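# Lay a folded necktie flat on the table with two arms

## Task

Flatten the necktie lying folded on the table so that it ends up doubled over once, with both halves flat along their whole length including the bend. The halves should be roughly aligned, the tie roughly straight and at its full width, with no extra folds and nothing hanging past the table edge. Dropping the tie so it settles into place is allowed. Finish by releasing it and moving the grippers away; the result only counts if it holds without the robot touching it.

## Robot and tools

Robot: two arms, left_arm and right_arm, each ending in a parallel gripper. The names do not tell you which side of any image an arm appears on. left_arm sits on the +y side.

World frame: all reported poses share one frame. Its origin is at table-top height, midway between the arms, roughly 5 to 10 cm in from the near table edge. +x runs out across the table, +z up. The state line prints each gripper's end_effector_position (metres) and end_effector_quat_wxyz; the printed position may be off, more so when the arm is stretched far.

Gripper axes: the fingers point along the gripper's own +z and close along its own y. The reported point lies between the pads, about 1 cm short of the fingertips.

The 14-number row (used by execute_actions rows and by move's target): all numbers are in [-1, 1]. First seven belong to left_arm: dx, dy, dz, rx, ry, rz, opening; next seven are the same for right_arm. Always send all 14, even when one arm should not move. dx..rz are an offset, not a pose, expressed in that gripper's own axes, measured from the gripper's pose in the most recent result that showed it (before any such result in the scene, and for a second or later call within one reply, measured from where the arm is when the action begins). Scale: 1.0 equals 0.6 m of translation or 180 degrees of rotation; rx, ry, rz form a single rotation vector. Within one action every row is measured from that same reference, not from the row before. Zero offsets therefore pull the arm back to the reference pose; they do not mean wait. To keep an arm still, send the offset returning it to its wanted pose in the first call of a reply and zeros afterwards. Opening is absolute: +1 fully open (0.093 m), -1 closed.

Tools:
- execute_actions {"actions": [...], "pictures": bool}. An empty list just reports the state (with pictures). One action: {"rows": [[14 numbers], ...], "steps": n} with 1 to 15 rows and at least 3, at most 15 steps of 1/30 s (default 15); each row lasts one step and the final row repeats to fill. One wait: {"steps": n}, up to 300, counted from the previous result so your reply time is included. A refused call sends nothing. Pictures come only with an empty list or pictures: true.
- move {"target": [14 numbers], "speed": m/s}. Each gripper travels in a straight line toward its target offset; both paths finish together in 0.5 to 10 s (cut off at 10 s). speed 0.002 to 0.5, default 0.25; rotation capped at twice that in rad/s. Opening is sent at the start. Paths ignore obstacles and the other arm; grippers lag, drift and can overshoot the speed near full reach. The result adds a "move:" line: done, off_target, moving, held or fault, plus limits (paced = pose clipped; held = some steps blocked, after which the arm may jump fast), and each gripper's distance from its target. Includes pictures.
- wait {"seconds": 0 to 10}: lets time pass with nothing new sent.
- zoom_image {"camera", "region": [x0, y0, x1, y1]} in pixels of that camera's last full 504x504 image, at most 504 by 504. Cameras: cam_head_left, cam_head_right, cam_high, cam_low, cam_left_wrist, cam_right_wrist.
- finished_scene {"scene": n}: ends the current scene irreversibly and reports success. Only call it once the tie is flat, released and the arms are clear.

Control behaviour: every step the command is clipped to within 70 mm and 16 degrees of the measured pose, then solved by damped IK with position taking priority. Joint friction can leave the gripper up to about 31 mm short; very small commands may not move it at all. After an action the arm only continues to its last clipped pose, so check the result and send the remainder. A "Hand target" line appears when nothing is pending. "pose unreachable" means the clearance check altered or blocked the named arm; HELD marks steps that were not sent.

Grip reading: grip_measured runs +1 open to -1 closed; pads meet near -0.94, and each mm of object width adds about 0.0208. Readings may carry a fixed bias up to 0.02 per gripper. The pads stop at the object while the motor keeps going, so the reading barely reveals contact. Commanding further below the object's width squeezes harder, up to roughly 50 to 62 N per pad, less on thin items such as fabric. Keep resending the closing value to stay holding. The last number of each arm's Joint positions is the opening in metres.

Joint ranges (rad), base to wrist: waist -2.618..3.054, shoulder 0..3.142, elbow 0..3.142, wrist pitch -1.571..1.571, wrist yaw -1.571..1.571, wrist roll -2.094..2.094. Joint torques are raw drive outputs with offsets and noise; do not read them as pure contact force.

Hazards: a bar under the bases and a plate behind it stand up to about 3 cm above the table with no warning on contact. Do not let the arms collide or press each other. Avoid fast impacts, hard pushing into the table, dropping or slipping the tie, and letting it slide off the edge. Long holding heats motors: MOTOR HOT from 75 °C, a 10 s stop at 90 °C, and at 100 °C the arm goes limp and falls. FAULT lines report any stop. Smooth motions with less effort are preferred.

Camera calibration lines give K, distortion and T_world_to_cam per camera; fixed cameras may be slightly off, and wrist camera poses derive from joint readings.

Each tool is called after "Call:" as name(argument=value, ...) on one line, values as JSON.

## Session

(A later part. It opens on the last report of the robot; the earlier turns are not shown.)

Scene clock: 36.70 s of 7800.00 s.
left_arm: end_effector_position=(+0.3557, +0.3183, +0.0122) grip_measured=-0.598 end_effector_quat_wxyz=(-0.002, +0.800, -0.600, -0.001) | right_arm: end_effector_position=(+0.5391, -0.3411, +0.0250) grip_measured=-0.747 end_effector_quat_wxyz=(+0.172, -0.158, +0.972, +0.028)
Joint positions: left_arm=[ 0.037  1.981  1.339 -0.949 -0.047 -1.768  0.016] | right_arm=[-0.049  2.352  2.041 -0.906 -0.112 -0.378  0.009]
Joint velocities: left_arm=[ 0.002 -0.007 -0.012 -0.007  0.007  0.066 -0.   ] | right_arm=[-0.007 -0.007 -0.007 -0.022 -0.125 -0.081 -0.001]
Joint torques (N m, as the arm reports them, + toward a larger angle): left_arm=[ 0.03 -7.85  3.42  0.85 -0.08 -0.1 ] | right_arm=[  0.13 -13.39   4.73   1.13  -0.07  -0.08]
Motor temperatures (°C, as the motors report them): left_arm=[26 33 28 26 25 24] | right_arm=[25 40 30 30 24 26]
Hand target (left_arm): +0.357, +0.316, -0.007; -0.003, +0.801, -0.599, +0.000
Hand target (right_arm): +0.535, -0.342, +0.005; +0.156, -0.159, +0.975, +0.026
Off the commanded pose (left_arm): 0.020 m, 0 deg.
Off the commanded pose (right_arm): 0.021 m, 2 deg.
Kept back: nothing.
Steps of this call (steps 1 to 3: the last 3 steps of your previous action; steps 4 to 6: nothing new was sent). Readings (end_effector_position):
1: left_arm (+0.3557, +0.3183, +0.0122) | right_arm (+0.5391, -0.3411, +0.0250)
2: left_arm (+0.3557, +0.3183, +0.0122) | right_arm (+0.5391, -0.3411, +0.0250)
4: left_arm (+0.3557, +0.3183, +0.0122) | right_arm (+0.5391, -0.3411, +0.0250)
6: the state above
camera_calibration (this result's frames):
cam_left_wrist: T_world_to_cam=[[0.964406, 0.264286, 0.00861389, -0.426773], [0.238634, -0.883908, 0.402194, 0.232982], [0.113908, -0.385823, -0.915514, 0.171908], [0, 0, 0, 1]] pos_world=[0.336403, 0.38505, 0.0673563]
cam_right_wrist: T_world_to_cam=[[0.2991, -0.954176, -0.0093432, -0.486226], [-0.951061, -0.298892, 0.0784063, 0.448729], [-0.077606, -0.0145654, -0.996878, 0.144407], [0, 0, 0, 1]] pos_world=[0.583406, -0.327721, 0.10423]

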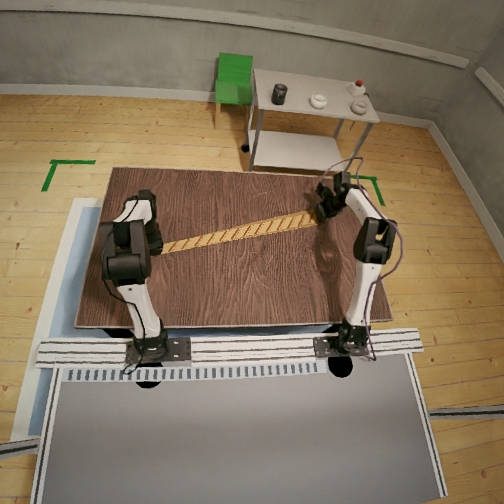

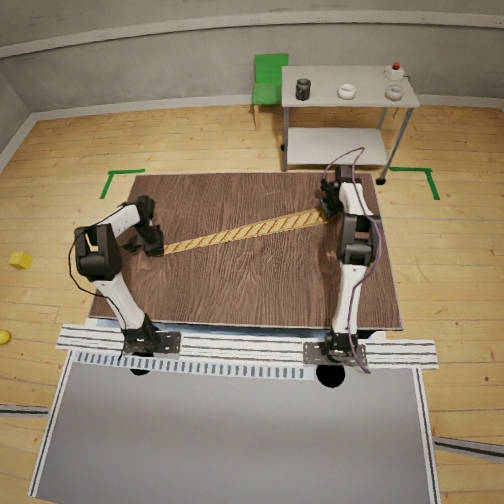

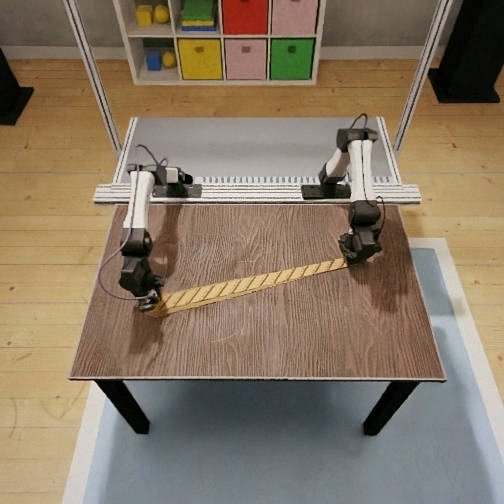

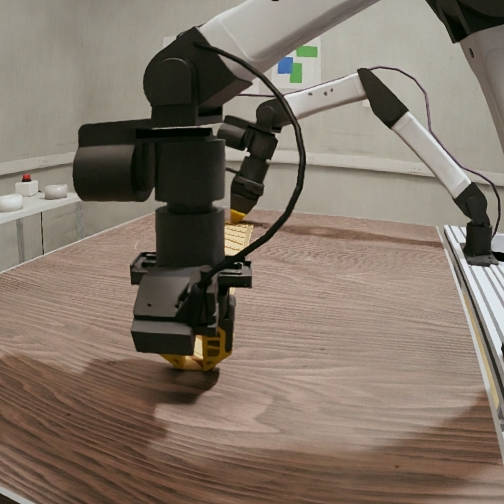

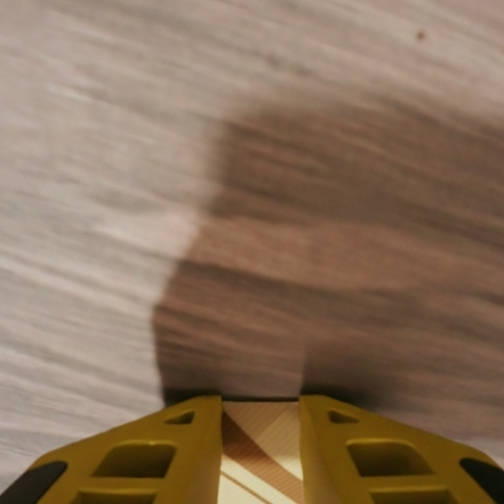

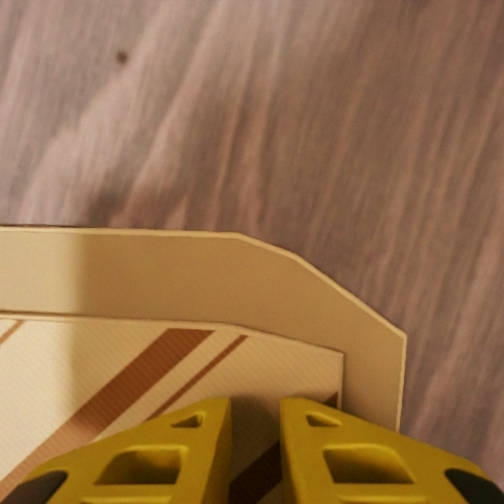

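Call:
execute_actions(actions=[{"rows":[[0,0,0.018,0,0,0,-0.6, 0.010,0,0.016,0,0.006,0,-0.75],[0,0,0.002,0,0,0,-0.6, 0.003,0,0.002,0,0.004,0,-0.75],[0,-0.002,-0.012,0,0,0,-0.6, -0.003,0,-0.012,0,0.004,0,-0.75],[0,-0.003,-0.025,0,0,0,-0.6, -0.007,0,-0.025,0,0.004,0,-0.75],[0,-0.003,-0.038,0,0,0,-0.6, -0.010,0.002,-0.038,0,0.004,0,-0.75],[0.002,-0.002,-0.050,0,0,0,-0.7, -0.012,0.008,-0.050,0,0.006,0,-0.75],[0.005,0,-0.060,0,0,0,-0.8, -0.014,0.018,-0.060,0,0.008,0.002,-0.75],[0.008,0,-0.068,0,0,0,-0.92, -0.015,0.032,-0.068,0,0.01,0.004,-0.75],[0.011,0,-0.074,0,0,0,-0.92, -0.016,0.048,-0.074,0,0.012,0.006,-0.75],[0.013,0,-0.078,0,0,0,-0.92, -0.017,0.066,-0.078,0,0.014,0.008,-0.75],[0.015,0,-0.080,0,0,0,-0.92, -0.018,0.085,-0.080,0,0.016,0.010,-0.75],[0.015,0,-0.080,0,0,0,-0.92, -0.019,0.105,-0.080,0,0.018,0.012,-0.75],[0.015,0,-0.080,0,0,0,-0.92, -0.020,0.125,-0.080,0,0.02,0.014,-0.75],[0.015,0,-0.080,0,0,0,-0.92, -0.021,0.142,-0.080,0,0.02,0.016,-0.75],[0.015,0,-0.080,0,0,0,-0.92, -0.022,0.155,-0.080,0,0.02,0.016,-0.75]],"steps":15}])

Call:
execute_actions(actions=[{"steps":12}], pictures=true)

Scene clock: 37.50 s of 7800.00 s.
left_arm: end_effector_position=(+0.3642, +0.3184, +0.0515) grip_measured=-0.918 end_effector_quat_wxyz=(-0.011, +0.802, -0.597, +0.010) | right_arm: end_effector_position=(+0.5292, -0.3217, +0.0602) grip_measured=-0.747 end_effector_quat_wxyz=(+0.162, -0.146, +0.976, +0.025)
Joint positions: left_arm=[ 0.03   1.942  1.448 -1.069 -0.047 -1.779  0.001] | right_arm=[-0.004  2.308  2.107 -1.031 -0.084 -0.313  0.009]
Joint velocities: left_arm=[-0.1   -0.129  0.252 -0.286  0.007 -0.081 -0.   ] | right_arm=[ 0.525 -0.305 -0.012 -0.3    0.212  0.505  0.   ]
Joint torques (N m, as the arm reports them, + toward a larger angle): left_arm=[ -0.89 -10.47   7.92  -0.01  -0.09  -0.13] | right_arm=[  3.8  -16.89   6.34   0.82  -0.25  -0.01]
Motor temperatures (°C, as the motors report them): left_arm=[26 33 28 26 25 24] | right_arm=[25 40 30 30 24 26]
Steps of this call (steps 1 to 12: nothing new was sent; steps 13 to 24: the first 12 steps of this action). Readings (end_effector_position):
13: left_arm (+0.3559, +0.3183, +0.0127) | right_arm (+0.5391, -0.3411, +0.0250)
14: left_arm (+0.3557, +0.3183, +0.0135) | right_arm (+0.5390, -0.3411, +0.0255)
16: left_arm (+0.3558, +0.3184, +0.0156) | right_arm (+0.5392, -0.3412, +0.0295)
20: left_arm (+0.3582, +0.3193, +0.0305) | right_arm (+0.5378, -0.3405, +0.0425)
24: the state above

Scene clock: 37.90 s of 7800.00 s.
left_arm: end_effector_position=(+0.3577, +0.3153, +0.0565) grip_measured=-0.918 end_effector_quat_wxyz=(-0.002, +0.802, -0.598, -0.000) | right_arm: end_effector_position=(+0.5126, -0.2468, +0.0761) grip_measured=-0.747 end_effector_quat_wxyz=(+0.152, -0.154, +0.975, +0.037)
Joint positions: left_arm=[ 0.023  1.937  1.461 -1.114 -0.047 -1.788  0.001] | right_arm=[ 0.15   2.265  2.095 -1.072 -0.057 -0.18   0.009]
Joint velocities: left_arm=[ 0.002 -0.002  0.002 -0.037 -0.051 -0.051 -0.   ] | right_arm=[-0.154  0.002 -0.037 -0.095  0.11   0.022 -0.   ]
Joint torques (N m, as the arm reports them, + toward a larger angle): left_arm=[ -0.78 -10.43   8.41   0.03  -0.08  -0.13] | right_arm=[ -0.24 -15.85   5.94   0.83  -0.04   0.  ]
Motor temperatures (°C, as the motors report them): left_arm=[26 33 28 26 25 24] | right_arm=[25 40 30 30 24 26]
Hand target (left_arm): +0.358, +0.310, +0.060; -0.003, +0.800, -0.600, -0.000
Hand target (right_arm): +0.507, -0.258, +0.075; +0.142, -0.137, +0.980, +0.028
Off the commanded pose (left_arm): 0.007 m, 0 deg.
Off the commanded pose (right_arm): 0.010 m, 3 deg.
Kept back: nothing.
Steps of this call (steps 1 to 3: the last 3 steps of your previous action; steps 4 to 12: nothing new was sent). Readings (end_effector_position):
1: left_arm (+0.3648, +0.3176, +0.0544) | right_arm (+0.5274, -0.3117, +0.0648)
2: left_arm (+0.3648, +0.3168, +0.0561) | right_arm (+0.5257, -0.2994, +0.0693)
4: left_arm (+0.3629, +0.3157, +0.0565) | right_arm (+0.5222, -0.2721, +0.0768)
8: left_arm (+0.3591, +0.3154, +0.0565) | right_arm (+0.5159, -0.2400, +0.0807)
12: the state above
camera_calibration (this result's frames):
cam_left_wrist: T_world_to_cam=[[0.962757, 0.270195, 0.00971698, -0.429609], [0.243632, -0.882569, 0.402138, 0.209894], [0.117232, -0.384794, -0.915527, 0.209564], [0, 0, 0, 1]] pos_world=[0.337904, 0.381963, 0.111629]
cam_right_wrist: T_world_to_cam=[[0.294156, -0.955159, -0.033826, -0.383743], [-0.948336, -0.296091, 0.113973, 0.44432], [-0.118878, -0.00144731, -0.992908, 0.218824], [0, 0, 0, 1]] pos_world=[0.560258, -0.23466, 0.153652]

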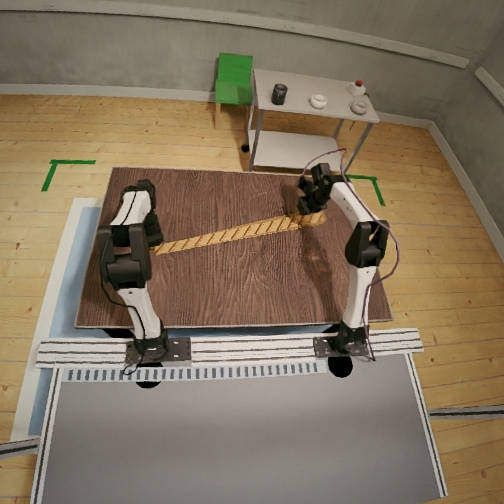

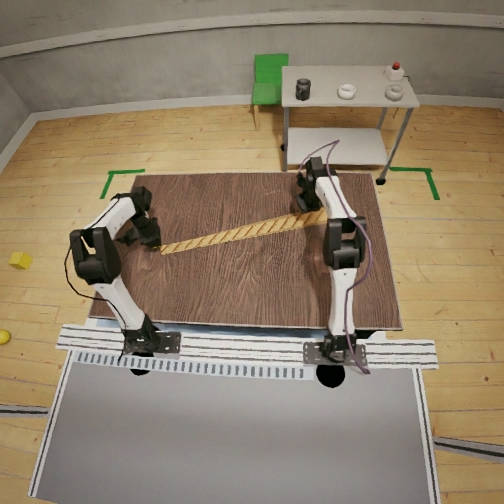

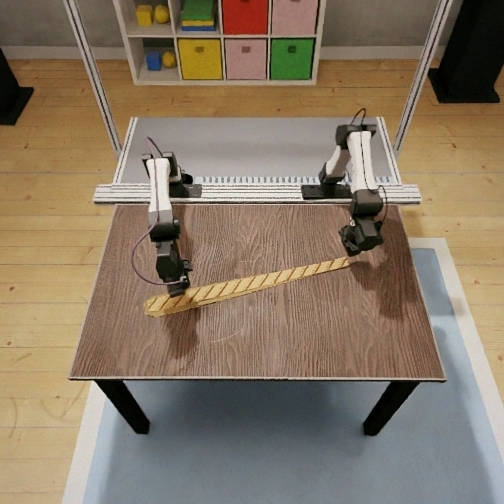

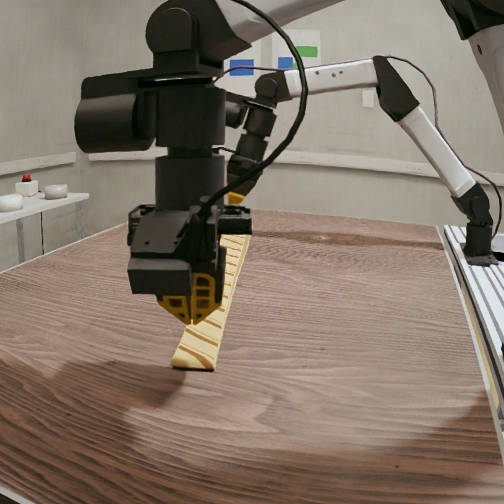

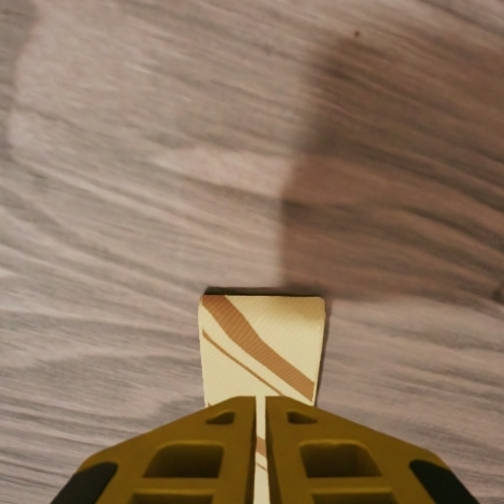

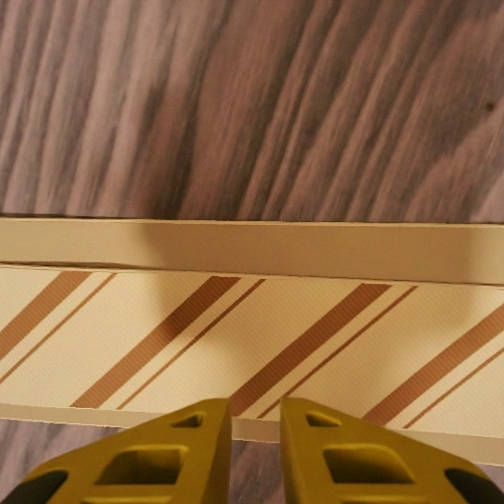

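Call:
zoom_image(camera="cam_low", region=[155, 310, 245, 385])

Call:
zoom_image(camera="cam_high", region=[135, 250, 365, 325])

Call:
zoom_image(camera="cam_high", region=[300, 245, 360, 285])

Region (155, 310, 245, 385) of cam_low's 504x504 image, scaled by 5.600, with more detail than that image has.

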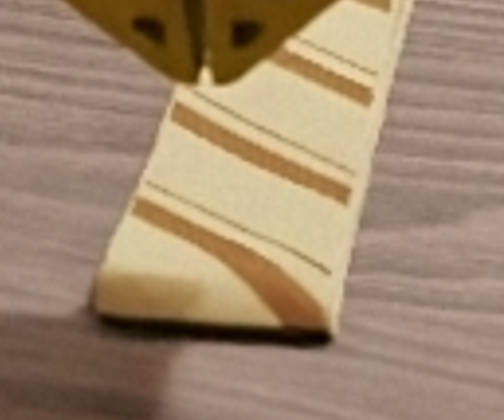

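Region (135, 250, 365, 325) of cam_high's 504x504 image, scaled by 2.191, with more detail than that image has; it fills the top 164 rows of this view, and the rest is white.

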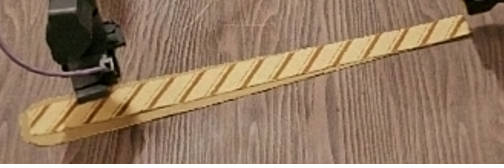

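Region (300, 245, 360, 285) of cam_high's 504x504 image, scaled by 8.400, with more detail than that image has.

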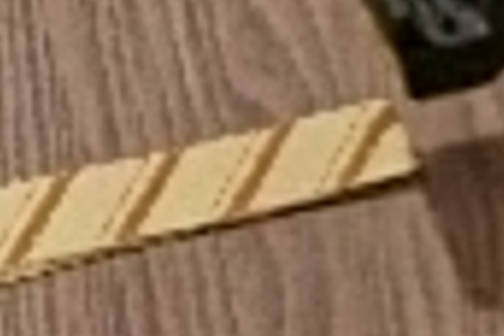

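Call:
execute_actions(actions=[{"rows":[[0.003,0,0.010,0,0,0,-0.92, 0,-0.005,0.002,0.004,0,0.010,-0.75],[0.003,0,0.021,0,0,0,-0.92, 0,0.006,0.005,0.006,0,0.012,-0.75],[0.003,-0.002,0.033,0,0,0,-0.92, 0,0.020,0.009,0.008,0,0.014,-0.75],[0.003,-0.003,0.044,0,0,0,-0.92, 0,0.035,0.014,0.008,0,0.016,-0.75],[0.003,-0.004,0.054,0,0,0,-0.92, 0,0.051,0.019,0.008,0,0.018,-0.75],[0.003,-0.004,0.062,0,0,0,-0.92, 0,0.067,0.024,0.008,0,0.02,-0.75],[0.003,-0.004,0.068,0,0,0,-0.92, 0,0.083,0.029,0.008,0,0.02,-0.75],[0.003,-0.004,0.073,0,0,0,-0.92, 0,0.098,0.034,0.008,0,0.02,-0.75],[0.003,-0.003,0.077,0,0,0,-0.92, 0,0.111,0.038,0.008,0,0.02,-0.75],[0.003,-0.002,0.081,0,0,0,-0.92, 0,0.122,0.041,0.008,0,0.02,-0.75],[0.003,-0.002,0.086,0,0,0,-0.92, 0,0.131,0.043,0.008,0,0.02,-0.75],[0.003,-0.002,0.092,0,0,0,-0.92, 0,0.138,0.044,0.008,0,0.02,-0.75],[0.003,-0.002,0.098,0,0,0,-0.92, 0,0.143,0.045,0.008,0,0.02,-0.75],[0.003,-0.002,0.104,0,0,0,-0.92, 0,0.146,0.045,0.008,0,0.02,-0.75],[0.003,-0.002,0.109,0,0,0,-0.92, 0,0.146,0.045,0.008,0,0.02,-0.75]],"steps":15}])

Call:
execute_actions(actions=[{"steps":11}], pictures=true)

Scene clock: 39.13 s of 7800.00 s.
left_arm: end_effector_position=(+0.3516, +0.3131, +0.0141) grip_measured=-0.918 end_effector_quat_wxyz=(+0.007, +0.802, -0.598, -0.011) | right_arm: end_effector_position=(+0.4911, -0.1753, +0.0557) grip_measured=-0.747 end_effector_quat_wxyz=(+0.138, -0.145, +0.979, +0.036)
Joint positions: left_arm=[ 0.023  1.987  1.354 -0.987 -0.047 -1.789  0.001] | right_arm=[ 0.31   2.265  2.013 -1.015 -0.005 -0.008  0.009]
Joint velocities: left_arm=[-0.007  0.105 -0.168  0.183 -0.037 -0.037 -0.   ] | right_arm=[ 0.589  0.007 -0.032  0.095  0.11   0.359 -0.001]
Joint torques (N m, as the arm reports them, + toward a larger angle): left_arm=[ 0.37 -9.5   5.65  0.32 -0.1  -0.03] | right_arm=[ -0.84 -14.73   6.16   1.04   0.09   0.03]
Motor temperatures (°C, as the motors report them): left_arm=[26 33 28 26 25 24] | right_arm=[25 41 30 30 24 26]
Steps of this call (steps 1 to 25: nothing new was sent; steps 26 to 37: the first 12 steps of this action). Readings (end_effector_position):
26: left_arm (+0.3570, +0.3153, +0.0565) | right_arm (+0.5126, -0.2565, +0.0751)
27: left_arm (+0.3576, +0.3153, +0.0557) | right_arm (+0.5127, -0.2561, +0.0751)
29: left_arm (+0.3580, +0.3151, +0.0511) | right_arm (+0.5127, -0.2518, +0.0733)
33: left_arm (+0.3541, +0.3140, +0.0314) | right_arm (+0.5043, -0.2206, +0.0619)
37: the state above

Scene clock: 39.50 s of 7800.00 s.
left_arm: end_effector_position=(+0.3525, +0.3131, +0.0125) grip_measured=-0.918 end_effector_quat_wxyz=(+0.005, +0.802, -0.598, -0.009) | right_arm: end_effector_position=(+0.4916, -0.1573, +0.0580) grip_measured=-0.747 end_effector_quat_wxyz=(+0.151, -0.130, +0.979, +0.037)
Joint positions: left_arm=[ 0.023  1.986  1.347 -0.973 -0.047 -1.789  0.001] | right_arm=[ 0.35   2.265  2.013 -0.989  0.015  0.057  0.009]
Joint velocities: left_arm=[ 0.007 -0.007  0.007 -0.037  0.022  0.007 -0.   ] | right_arm=[-0.022 -0.007 -0.007  0.007  0.037 -0.081  0.   ]
Joint torques (N m, as the arm reports them, + toward a larger angle): left_arm=[ 0.39 -7.64  3.35  0.99 -0.09 -0.02] | right_arm=[  0.15 -14.51   6.13   1.03  -0.01   0.01]
Motor temperatures (°C, as the motors report them): left_arm=[26 33 28 26 25 24] | right_arm=[25 41 30 30 24 26]
Hand target (left_arm): +0.358, +0.313, -0.007; -0.001, +0.802, -0.597, -0.002
Hand target (right_arm): +0.494, -0.160, +0.054; +0.153, -0.122, +0.980, +0.031
Off the commanded pose (left_arm): 0.023 m, 1 deg.
Off the commanded pose (right_arm): 0.006 m, 1 deg.
Kept back: nothing.
Steps of this call (steps 1 to 3: the last 3 steps of your previous action; steps 4 to 11: nothing new was sent). Readings (end_effector_position):
1: left_arm (+0.3517, +0.3130, +0.0131) | right_arm (+0.4892, -0.1662, +0.0562)
2: left_arm (+0.3525, +0.3131, +0.0135) | right_arm (+0.4880, -0.1588, +0.0567)
4: left_arm (+0.3524, +0.3131, +0.0125) | right_arm (+0.4874, -0.1508, +0.0576)
8: left_arm (+0.3525, +0.3131, +0.0125) | right_arm (+0.4901, -0.1537, +0.0580)
11: the state above
camera_calibration (this result's frames):
cam_left_wrist: T_world_to_cam=[[0.962782, 0.270016, -0.0119398, -0.42328], [0.252289, -0.881974, 0.398086, 0.223628], [0.0969587, -0.386282, -0.917271, 0.176723], [0, 0, 0, 1]] pos_world=[0.333972, 0.379791, 0.068026]
cam_right_wrist: T_world_to_cam=[[0.247935, -0.967868, -0.0419623, -0.27149], [-0.960665, -0.251221, 0.118365, 0.465868], [-0.125104, 0.0109648, -0.992083, 0.203411], [0, 0, 0, 1]] pos_world=[0.540302, -0.147961, 0.135265]

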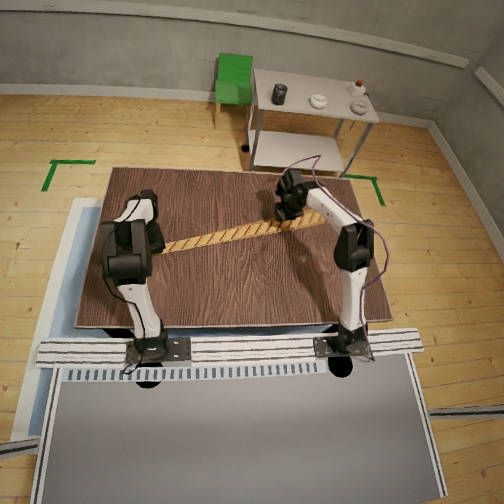

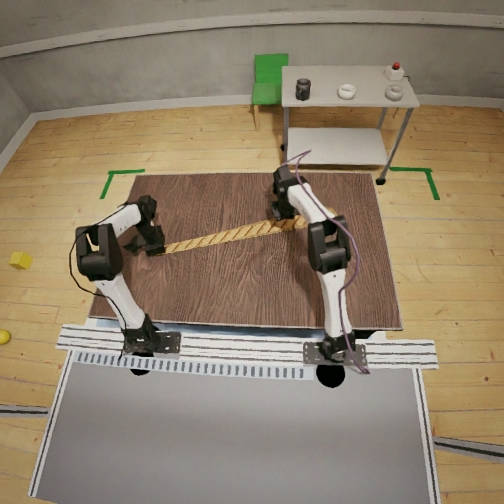

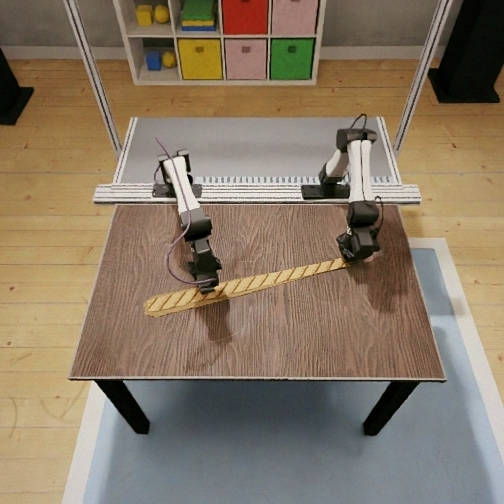

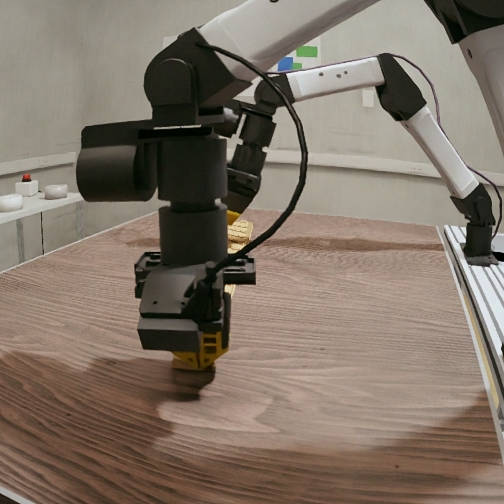

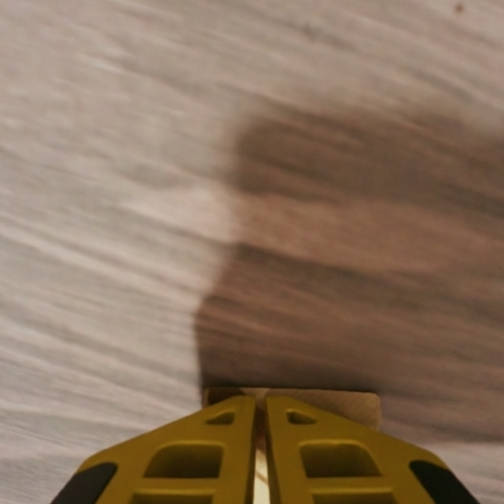

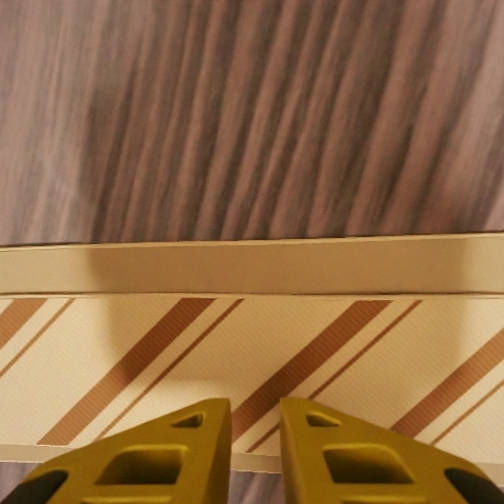

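Call:
execute_actions(actions=[{"rows":[[0,0,0.018,0,0,0,-0.92, 0.002,-0.001,-0.004,0,0,0,-0.75],[0,0,0.002,0.002,0,0,-0.92, 0.005,-0.003,-0.010,0,0,0,-0.75],[0,-0.002,-0.012,0.004,0,0,-0.92, 0.010,-0.006,-0.018,0,0,0,-0.75],[0,-0.004,-0.024,0.006,0,0,-0.92, 0.017,-0.010,-0.027,0,0,0,-0.75],[0.003,-0.008,-0.030,0.006,0,0,-0.85, 0.026,-0.015,-0.037,0,0,0,-0.75],[0.007,-0.012,-0.032,0.006,0,0,-0.7, 0.037,-0.021,-0.048,0,0,0,-0.75],[0.011,-0.016,-0.032,0.006,0,0,-0.58, 0.050,-0.028,-0.060,0,0,0,-0.75],[0.014,-0.018,-0.028,0.006,0,0,-0.52, 0.065,-0.036,-0.073,0,0,0,-0.75],[0.014,-0.018,-0.020,0.006,0,0,-0.52, 0.081,-0.045,-0.086,0,0,0,-0.75],[0.014,-0.018,-0.012,0.006,0,0,-0.52, 0.098,-0.054,-0.099,0,0,0,-0.75],[0.014,-0.017,-0.005,0.006,0,0,-0.52, 0.116,-0.064,-0.113,0,0,0,-0.75],[0.014,-0.016,0.001,0.006,0,0,-0.52, 0.135,-0.074,-0.127,0,0,0,-0.75],[0.014,-0.015,0.007,0.006,0,0,-0.52, 0.154,-0.084,-0.141,0,0,0,-0.75],[0.014,-0.014,0.013,0.006,0,0,-0.52, 0.173,-0.094,-0.155,0,0,0,-0.75],[0.014,-0.013,0.019,0.006,0,0,-0.52, 0.192,-0.104,-0.169,0,0,0,-0.75]],"steps":15}])

Call:
execute_actions(actions=[{"rows":[[0,0,0.024,0,0,0,-0.52, 0.075,-0.040,-0.055,0,0,0,-0.75],[0,0,0.029,0,0,0,-0.52, 0.093,-0.050,-0.068,0,0,0,-0.75],[0,0,0.034,0,0,0,-0.52, 0.110,-0.059,-0.080,0,0,0,-0.75],[0,0,0.038,0,0,0,-0.52, 0.126,-0.068,-0.092,0,0,0,-0.75],[0,0,0.040,0,0,0,-0.52, 0.141,-0.076,-0.103,0,0,0,-0.75],[0,0,0.040,0,0,0,-0.52, 0.155,-0.084,-0.113,0,0,0,-0.75],[0,0,0.040,0,0,0,-0.52, 0.168,-0.091,-0.122,0,0,0,-0.75],[0,0,0.040,0,0,0,-0.52, 0.180,-0.097,-0.130,0,0,0,-0.75],[0,0,0.040,0,0,0,-0.52, 0.190,-0.103,-0.137,0,0,0,-0.75],[0,0,0.040,0,0,0,-0.52, 0.199,-0.108,-0.143,0,0,0,-0.75],[0,0,0.040,0,0,0,-0.52, 0.206,-0.112,-0.148,0,0,0,-0.75],[0,0,0.040,0,0,0,-0.52, 0.211,-0.115,-0.152,0,0,0,-0.75],[0,0,0.040,0,0,0,-0.52, 0.214,-0.117,-0.154,0,0,0,-0.75]],"steps":15}], pictures=true)

Scene clock: 40.63 s of 7800.00 s.
left_arm: end_effector_position=(+0.3647, +0.3146, +0.0269) grip_measured=-0.522 end_effector_quat_wxyz=(-0.006, +0.804, -0.594, +0.004) | right_arm: end_effector_position=(+0.4279, -0.2073, +0.0845) grip_measured=-0.747 end_effector_quat_wxyz=(+0.134, -0.122, +0.983, +0.029)
Joint positions: left_arm=[ 0.023  1.982  1.401 -0.998 -0.047 -1.796  0.02 ] | right_arm=[ 0.289  1.965  1.663 -0.974  0.009  0.015  0.009]
Joint velocities: left_arm=[-0.002  0.115 -0.012  0.125 -0.051  0.007  0.002] | right_arm=[-0.442 -1.448 -1.37   0.022 -0.066 -0.212 -0.   ]
Joint torques (N m, as the arm reports them, + toward a larger angle): left_arm=[-1.04 -8.8   4.93  0.35 -0.12 -0.09] | right_arm=[ -0.66 -13.76   6.46   0.85  -0.2   -0.09]
Motor temperatures (°C, as the motors report them): left_arm=[26 33 28 26 25 24] | right_arm=[25 41 30 30 24 26]
Steps of this call (steps 1 to 22: nothing new was sent; steps 23 to 34: the first 12 steps of this action). Readings (end_effector_position):
23: left_arm (+0.3523, +0.3131, +0.0132) | right_arm (+0.4924, -0.1582, +0.0581)
24: left_arm (+0.3524, +0.3131, +0.0141) | right_arm (+0.4924, -0.1582, +0.0581)
26: left_arm (+0.3519, +0.3132, +0.0155) | right_arm (+0.4890, -0.1596, +0.0582)
30: left_arm (+0.3582, +0.3140, +0.0254) | right_arm (+0.4640, -0.1748, +0.0648)
34: the state above

Scene clock: 41.13 s of 7800.00 s.
left_arm: end_effector_position=(+0.3627, +0.3138, +0.0133) grip_measured=-0.522 end_effector_quat_wxyz=(-0.005, +0.805, -0.594, +0.003) | right_arm: end_effector_position=(+0.2932, -0.3380, +0.1534) grip_measured=-0.747 end_effector_quat_wxyz=(+0.163, -0.081, +0.983, +0.008)
Joint positions: left_arm=[ 0.023  1.995  1.363 -0.95  -0.047 -1.797  0.02 ] | right_arm=[-0.051  1.338  1.237 -1.12  -0.047 -0.232  0.009]
Joint velocities: left_arm=[-0.002  0.002 -0.002 -0.095 -0.007 -0.022  0.001] | right_arm=[-0.525 -0.462 -0.095 -0.418 -0.168 -0.491  0.   ]
Joint torques (N m, as the arm reports them, + toward a larger angle): left_arm=[ 0.45 -8.27  3.88  0.78 -0.09 -0.02] | right_arm=[ 0.22 -6.33  5.62  0.92 -0.33 -0.11]
Motor temperatures (°C, as the motors report them): left_arm=[26 33 28 26 25 24] | right_arm=[25 41 30 30 24 26]
Off your previous action's commanded pose (left_arm): 0.020 m, 1 deg at its last step (step 3 of this call).
Off your previous action's commanded pose (right_arm): 0.035 m, 3 deg at its last step (step 3 of this call).
Steps of this call (steps 1 to 3: the last 3 steps of your previous action; steps 4 to 15: the first 12 steps of this action, its rows measured from where the robot was after step 3). Readings (end_effector_position):
3: left_arm (+0.3640, +0.3142, +0.0192) | right_arm (+0.3984, -0.2380, +0.1024)
4: left_arm (+0.3624, +0.3139, +0.0161) | right_arm (+0.3880, -0.2490, +0.1080)
5: left_arm (+0.3617, +0.3138, +0.0139) | right_arm (+0.3766, -0.2603, +0.1131)
7: left_arm (+0.3629, +0.3139, +0.0139) | right_arm (+0.3545, -0.2817, +0.1232)
11: left_arm (+0.3627, +0.3138, +0.0133) | right_arm (+0.3188, -0.3156, +0.1415)
15: the state above
camera_calibration (this result's frames):
cam_left_wrist: T_world_to_cam=[[0.959919, 0.279701, 0.0179517, -0.435666], [0.248967, -0.880353, 0.403724, 0.222062], [0.128726, -0.383073, -0.914705, 0.164182], [0, 0, 0, 1]] pos_world=[0.341783, 0.380242, 0.0683474]
cam_right_wrist: T_world_to_cam=[[0.142768, -0.989756, 0.000644282, -0.376332], [-0.984842, -0.141994, 0.0996144, 0.265417], [-0.0985024, -0.0148563, -0.995026, 0.259138], [0, 0, 0, 1]] pos_world=[0.340648, -0.330939, 0.231652]

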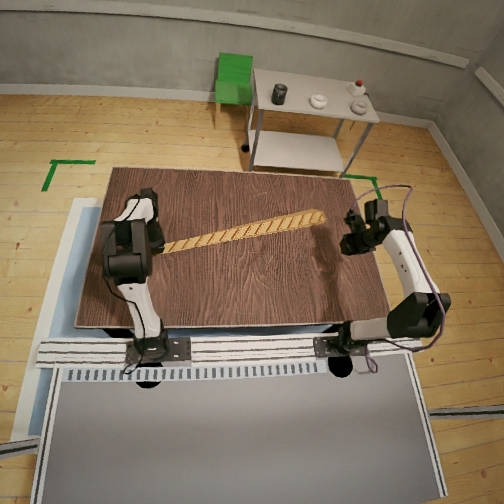

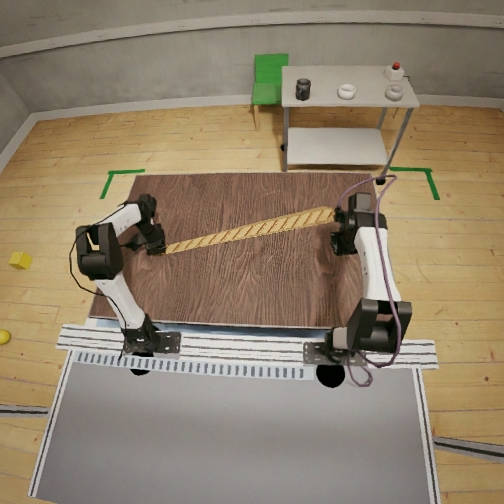

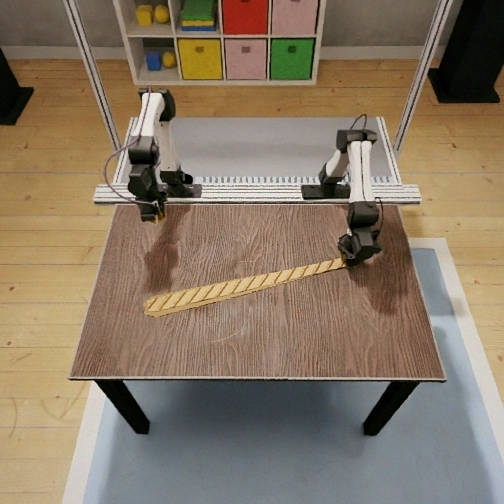

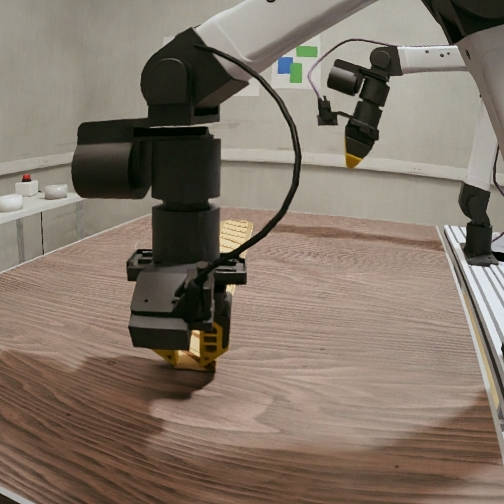

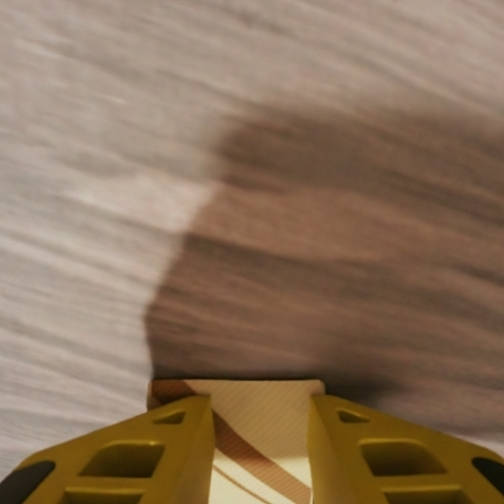

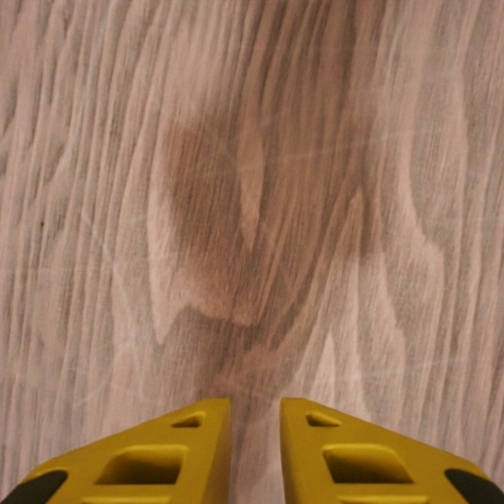

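Call:
execute_actions(actions=[{"rows":[[0,0,0.018,0,0,0,-0.52, 0.016,-0.008,-0.010,0,0,0,-0.75],[0,0,0.002,0,0,0,-0.52, 0.016,-0.008,-0.010,0,0,0,-0.75],[0,0,-0.012,0,0,0,-0.52, 0.016,-0.008,-0.010,0,0,0,-0.75],[0,0,-0.025,0,0,0,-0.52, 0.016,-0.008,-0.010,0,0,0,-0.75],[0,0,-0.038,0,0,0,-0.52, 0.016,-0.008,-0.010,0,0,0,-0.75],[-0.002,0.004,-0.051,0,0,0,-0.52, 0.016,-0.008,-0.010,0,0,0,-0.75],[-0.005,0.012,-0.064,0,0,0,-0.52, 0.016,-0.008,-0.010,0,0,0,-0.75],[-0.010,0.023,-0.077,0,0,0,-0.52, 0.016,-0.008,-0.010,0,0,0,-0.75],[-0.016,0.036,-0.090,0,0,0,-0.52, 0.016,-0.008,-0.010,0,0,0,-0.75],[-0.022,0.051,-0.103,0,0,0,-0.52, 0.016,-0.008,-0.010,0,0,0,-0.75],[-0.029,0.066,-0.115,0,0,0,-0.52, 0.016,-0.008,-0.010,0,0,0,-0.75],[-0.036,0.081,-0.126,0,0,0,-0.52, 0.016,-0.008,-0.010,0,0,0,-0.75],[-0.042,0.095,-0.135,0,0,0,-0.52, 0.016,-0.008,-0.010,0,0,0,-0.75],[-0.047,0.106,-0.142,0,0,0,-0.52, 0.016,-0.008,-0.010,0,0,0,-0.75],[-0.050,0.113,-0.146,0,0,0,-0.52, 0.016,-0.008,-0.010,0,0,0,-0.75]],"steps":15}])

Call:
execute_actions(actions=[{"steps":10}], pictures=true)

Call:
zoom_image(camera="cam_low", region=[155, 310, 245, 385])

Call:
zoom_image(camera="cam_high", region=[300, 245, 360, 285])

Scene clock: 41.83 s of 7800.00 s.
left_arm: end_effector_position=(+0.3459, +0.3170, +0.0683) grip_measured=-0.522 end_effector_quat_wxyz=(-0.023, +0.805, -0.592, +0.023) | right_arm: end_effector_position=(+0.2823, -0.3455, +0.1573) grip_measured=-0.747 end_effector_quat_wxyz=(+0.160, -0.081, +0.984, +0.013)
Joint positions: left_arm=[ 0.028  1.829  1.367 -1.066 -0.047 -1.792  0.02 ] | right_arm=[-0.093  1.308  1.233 -1.155 -0.068 -0.272  0.009]
Joint velocities: left_arm=[ 0.105 -1.219 -0.325 -0.564  0.037  0.154  0.   ] | right_arm=[-0.012  0.002  0.022  0.095 -0.022  0.037  0.   ]
Joint torques (N m, as the arm reports them, + toward a larger angle): left_arm=[  1.12 -10.07   5.69  -0.02  -0.06   0.03] | right_arm=[ 0.96 -5.94  5.88  1.04 -0.04 -0.01]
Motor temperatures (°C, as the motors report them): left_arm=[26 33 28 26 25 24] | right_arm=[25 41 30 30 24 26]
Off your previous action's commanded pose (left_arm): 0.018 m, 0 deg at its last step (step 3 of this call).
Off your previous action's commanded pose (right_arm): 0.014 m, 4 deg at its last step (step 3 of this call).
Steps of this call (steps 1 to 3: the last 3 steps of your previous action; steps 4 to 9: nothing new was sent; steps 10 to 21: the first 12 steps of this action). Readings (end_effector_position):
10: left_arm (+0.3628, +0.3139, +0.0136) | right_arm (+0.2777, -0.3440, +0.1559)
11: left_arm (+0.3626, +0.3139, +0.0142) | right_arm (+0.2786, -0.3443, +0.1562)
13: left_arm (+0.3618, +0.3139, +0.0160) | right_arm (+0.2802, -0.3447, +0.1567)
17: left_arm (+0.3593, +0.3143, +0.0306) | right_arm (+0.2818, -0.3453, +0.1572)
21: the state above

Scene clock: 42.17 s of 7800.00 s.
left_arm: end_effector_position=(+0.3022, +0.3239, +0.1047) grip_measured=-0.522 end_effector_quat_wxyz=(-0.021, +0.808, -0.589, +0.021) | right_arm: end_effector_position=(+0.2827, -0.3456, +0.1574) grip_measured=-0.747 end_effector_quat_wxyz=(+0.161, -0.080, +0.984, +0.013)
Joint positions: left_arm=[ 0.057  1.652  1.31  -1.189 -0.047 -1.771  0.02 ] | right_arm=[-0.093  1.308  1.233 -1.153 -0.068 -0.268  0.009]
Joint velocities: left_arm=[ 0.002  0.002 -0.076 -0.081  0.007 -0.037  0.001] | right_arm=[ 0.002  0.002 -0.002  0.051  0.081 -0.051  0.001]
Joint torques (N m, as the arm reports them, + toward a larger angle): left_arm=[ 0.4  -6.68  6.25  0.24 -0.06  0.03] | right_arm=[ 0.96 -5.94  5.93  1.03 -0.04  0.  ]
Motor temperatures (°C, as the motors report them): left_arm=[26 33 28 26 25 24] | right_arm=[25 41 30 30 24 26]
Hand target (left_arm): +0.293, +0.323, +0.097; -0.004, +0.805, -0.593, +0.003
Hand target (right_arm): +0.283, -0.344, +0.156; +0.163, -0.081, +0.983, +0.009
Off the commanded pose (left_arm): 0.015 m, 3 deg.
Off the commanded pose (right_arm): 0.002 m, 1 deg.
Kept back: nothing.
Steps of this call (steps 1 to 3: the last 3 steps of your previous action; steps 4 to 10: nothing new was sent). Readings (end_effector_position):
1: left_arm (+0.3396, +0.3184, +0.0783) | right_arm (+0.2824, -0.3455, +0.1574)
2: left_arm (+0.3323, +0.3203, +0.0876) | right_arm (+0.2825, -0.3455, +0.1574)
4: left_arm (+0.3180, +0.3235, +0.1017) | right_arm (+0.2826, -0.3456, +0.1574)
8: left_arm (+0.3058, +0.3244, +0.1068) | right_arm (+0.2827, -0.3456, +0.1574)
10: the state above
camera_calibration (this result's frames):
cam_left_wrist: T_world_to_cam=[[0.954892, 0.289597, 0.0656843, -0.388699], [0.238472, -0.879653, 0.411511, 0.211166], [0.176952, -0.377285, -0.909035, 0.242416], [0, 0, 0, 1]] pos_world=[0.277912, 0.389779, 0.158998]
cam_right_wrist: T_world_to_cam=[[0.142318, -0.989788, -0.00811603, -0.380832], [-0.984418, -0.142392, 0.103175, 0.252764], [-0.103277, -0.00669414, -0.99463, 0.266139], [0, 0, 0, 1]] pos_world=[0.330511, -0.33917, 0.23554]

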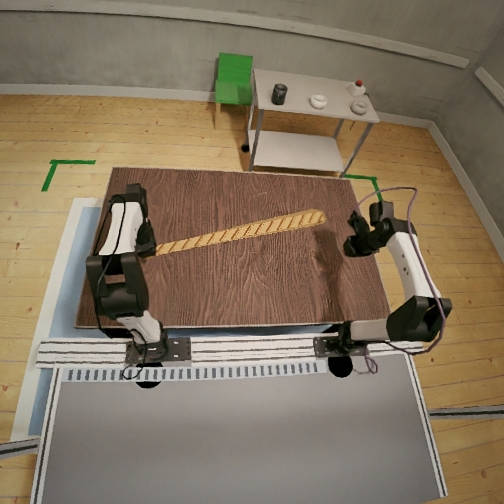

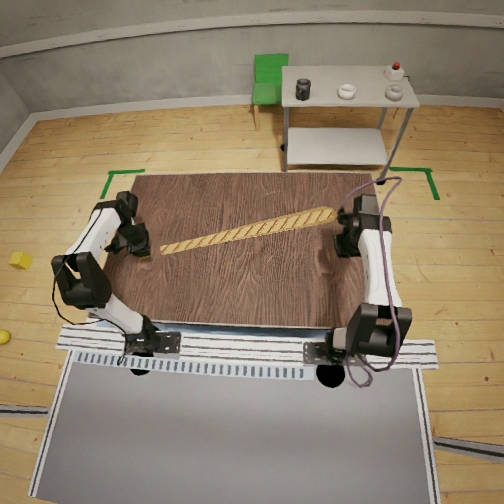

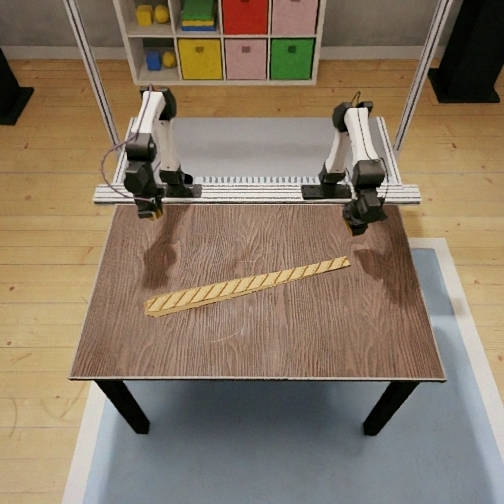

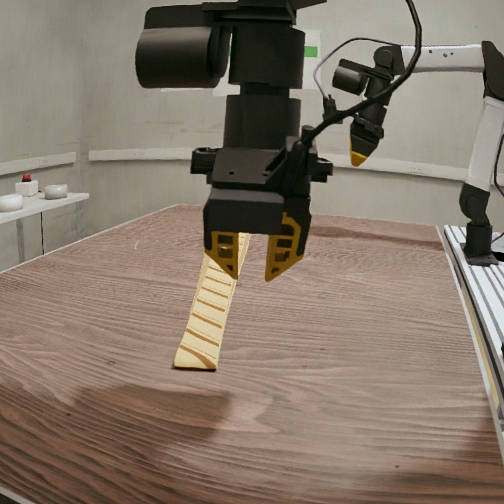

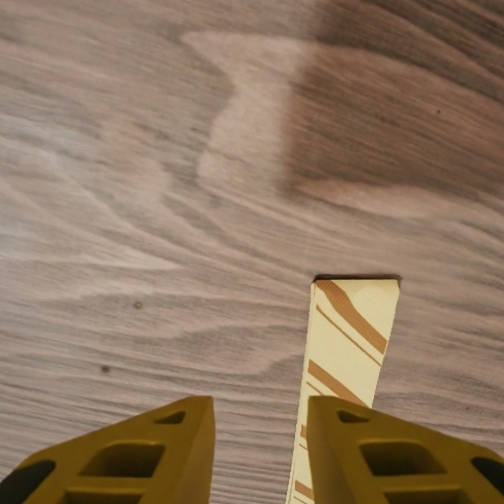

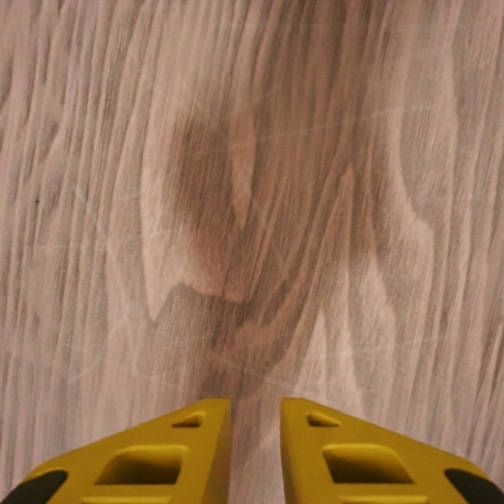

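Region (155, 310, 245, 385) of cam_low's 504x504 image, scaled by 5.600, with more detail than that image has.

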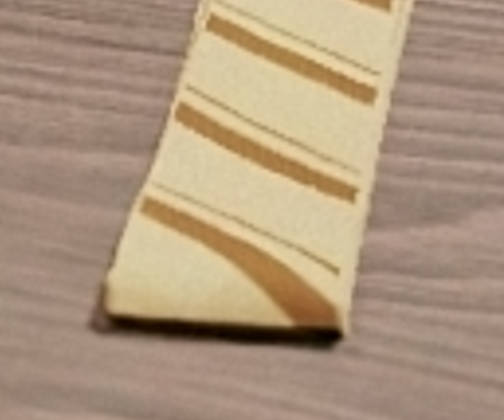

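Region (300, 245, 360, 285) of cam_high's 504x504 image, scaled by 8.400, with more detail than that image has.

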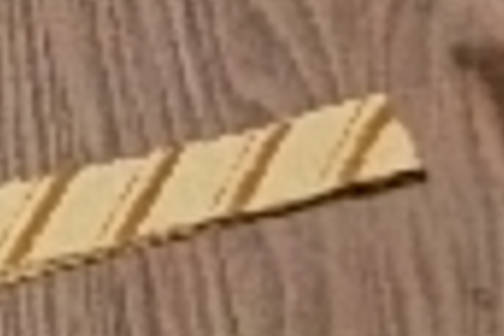

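Call:
zoom_image(camera="cam_left_wrist", region=[290, 260, 420, 400])

Call:
zoom_image(camera="cam_low", region=[190, 335, 230, 380])

Call:
zoom_image(camera="cam_head_right", region=[150, 200, 345, 265])

Region (290, 260, 420, 400) of cam_left_wrist's 504x504 image, scaled by 3.600, with more detail than that image has; it fills the left 468 columns of this view, and the rest is white.

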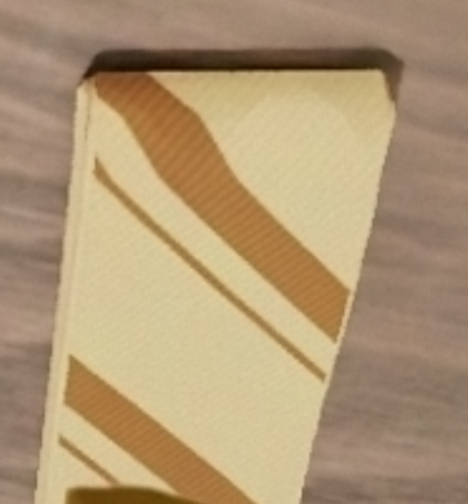

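Region (190, 335, 230, 380) of cam_low's 504x504 image, scaled by 11.200, with more detail than that image has.

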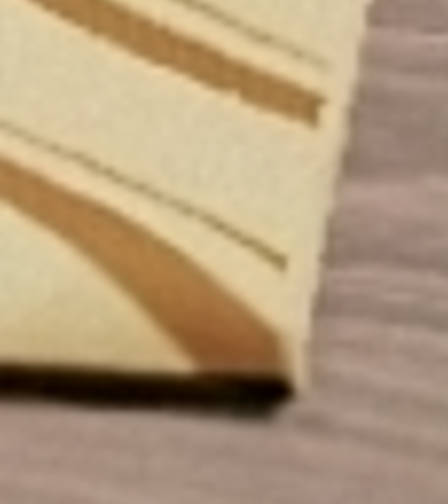

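Region (150, 200, 345, 265) of cam_head_right's 504x504 image, scaled by 2.585, with more detail than that image has.

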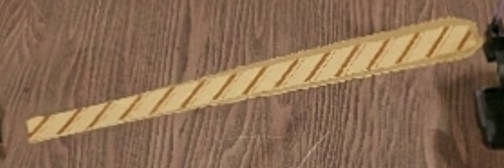

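Call:
zoom_image(camera="cam_low", region=[160, 280, 220, 380])

Call:
zoom_image(camera="cam_high", region=[325, 250, 355, 275])

Region (160, 280, 220, 380) of cam_low's 504x504 image, scaled by 5.040, with more detail than that image has; it fills the left 302 columns of this view, and the rest is white.

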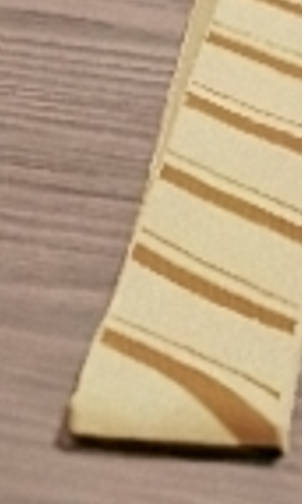

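Region (325, 250, 355, 275) of cam_high's 504x504 image, scaled by 16.800, with more detail than that image has.

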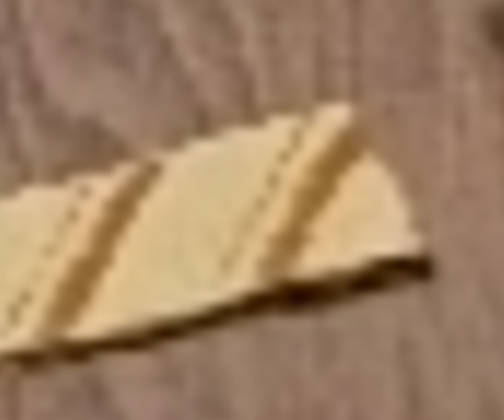

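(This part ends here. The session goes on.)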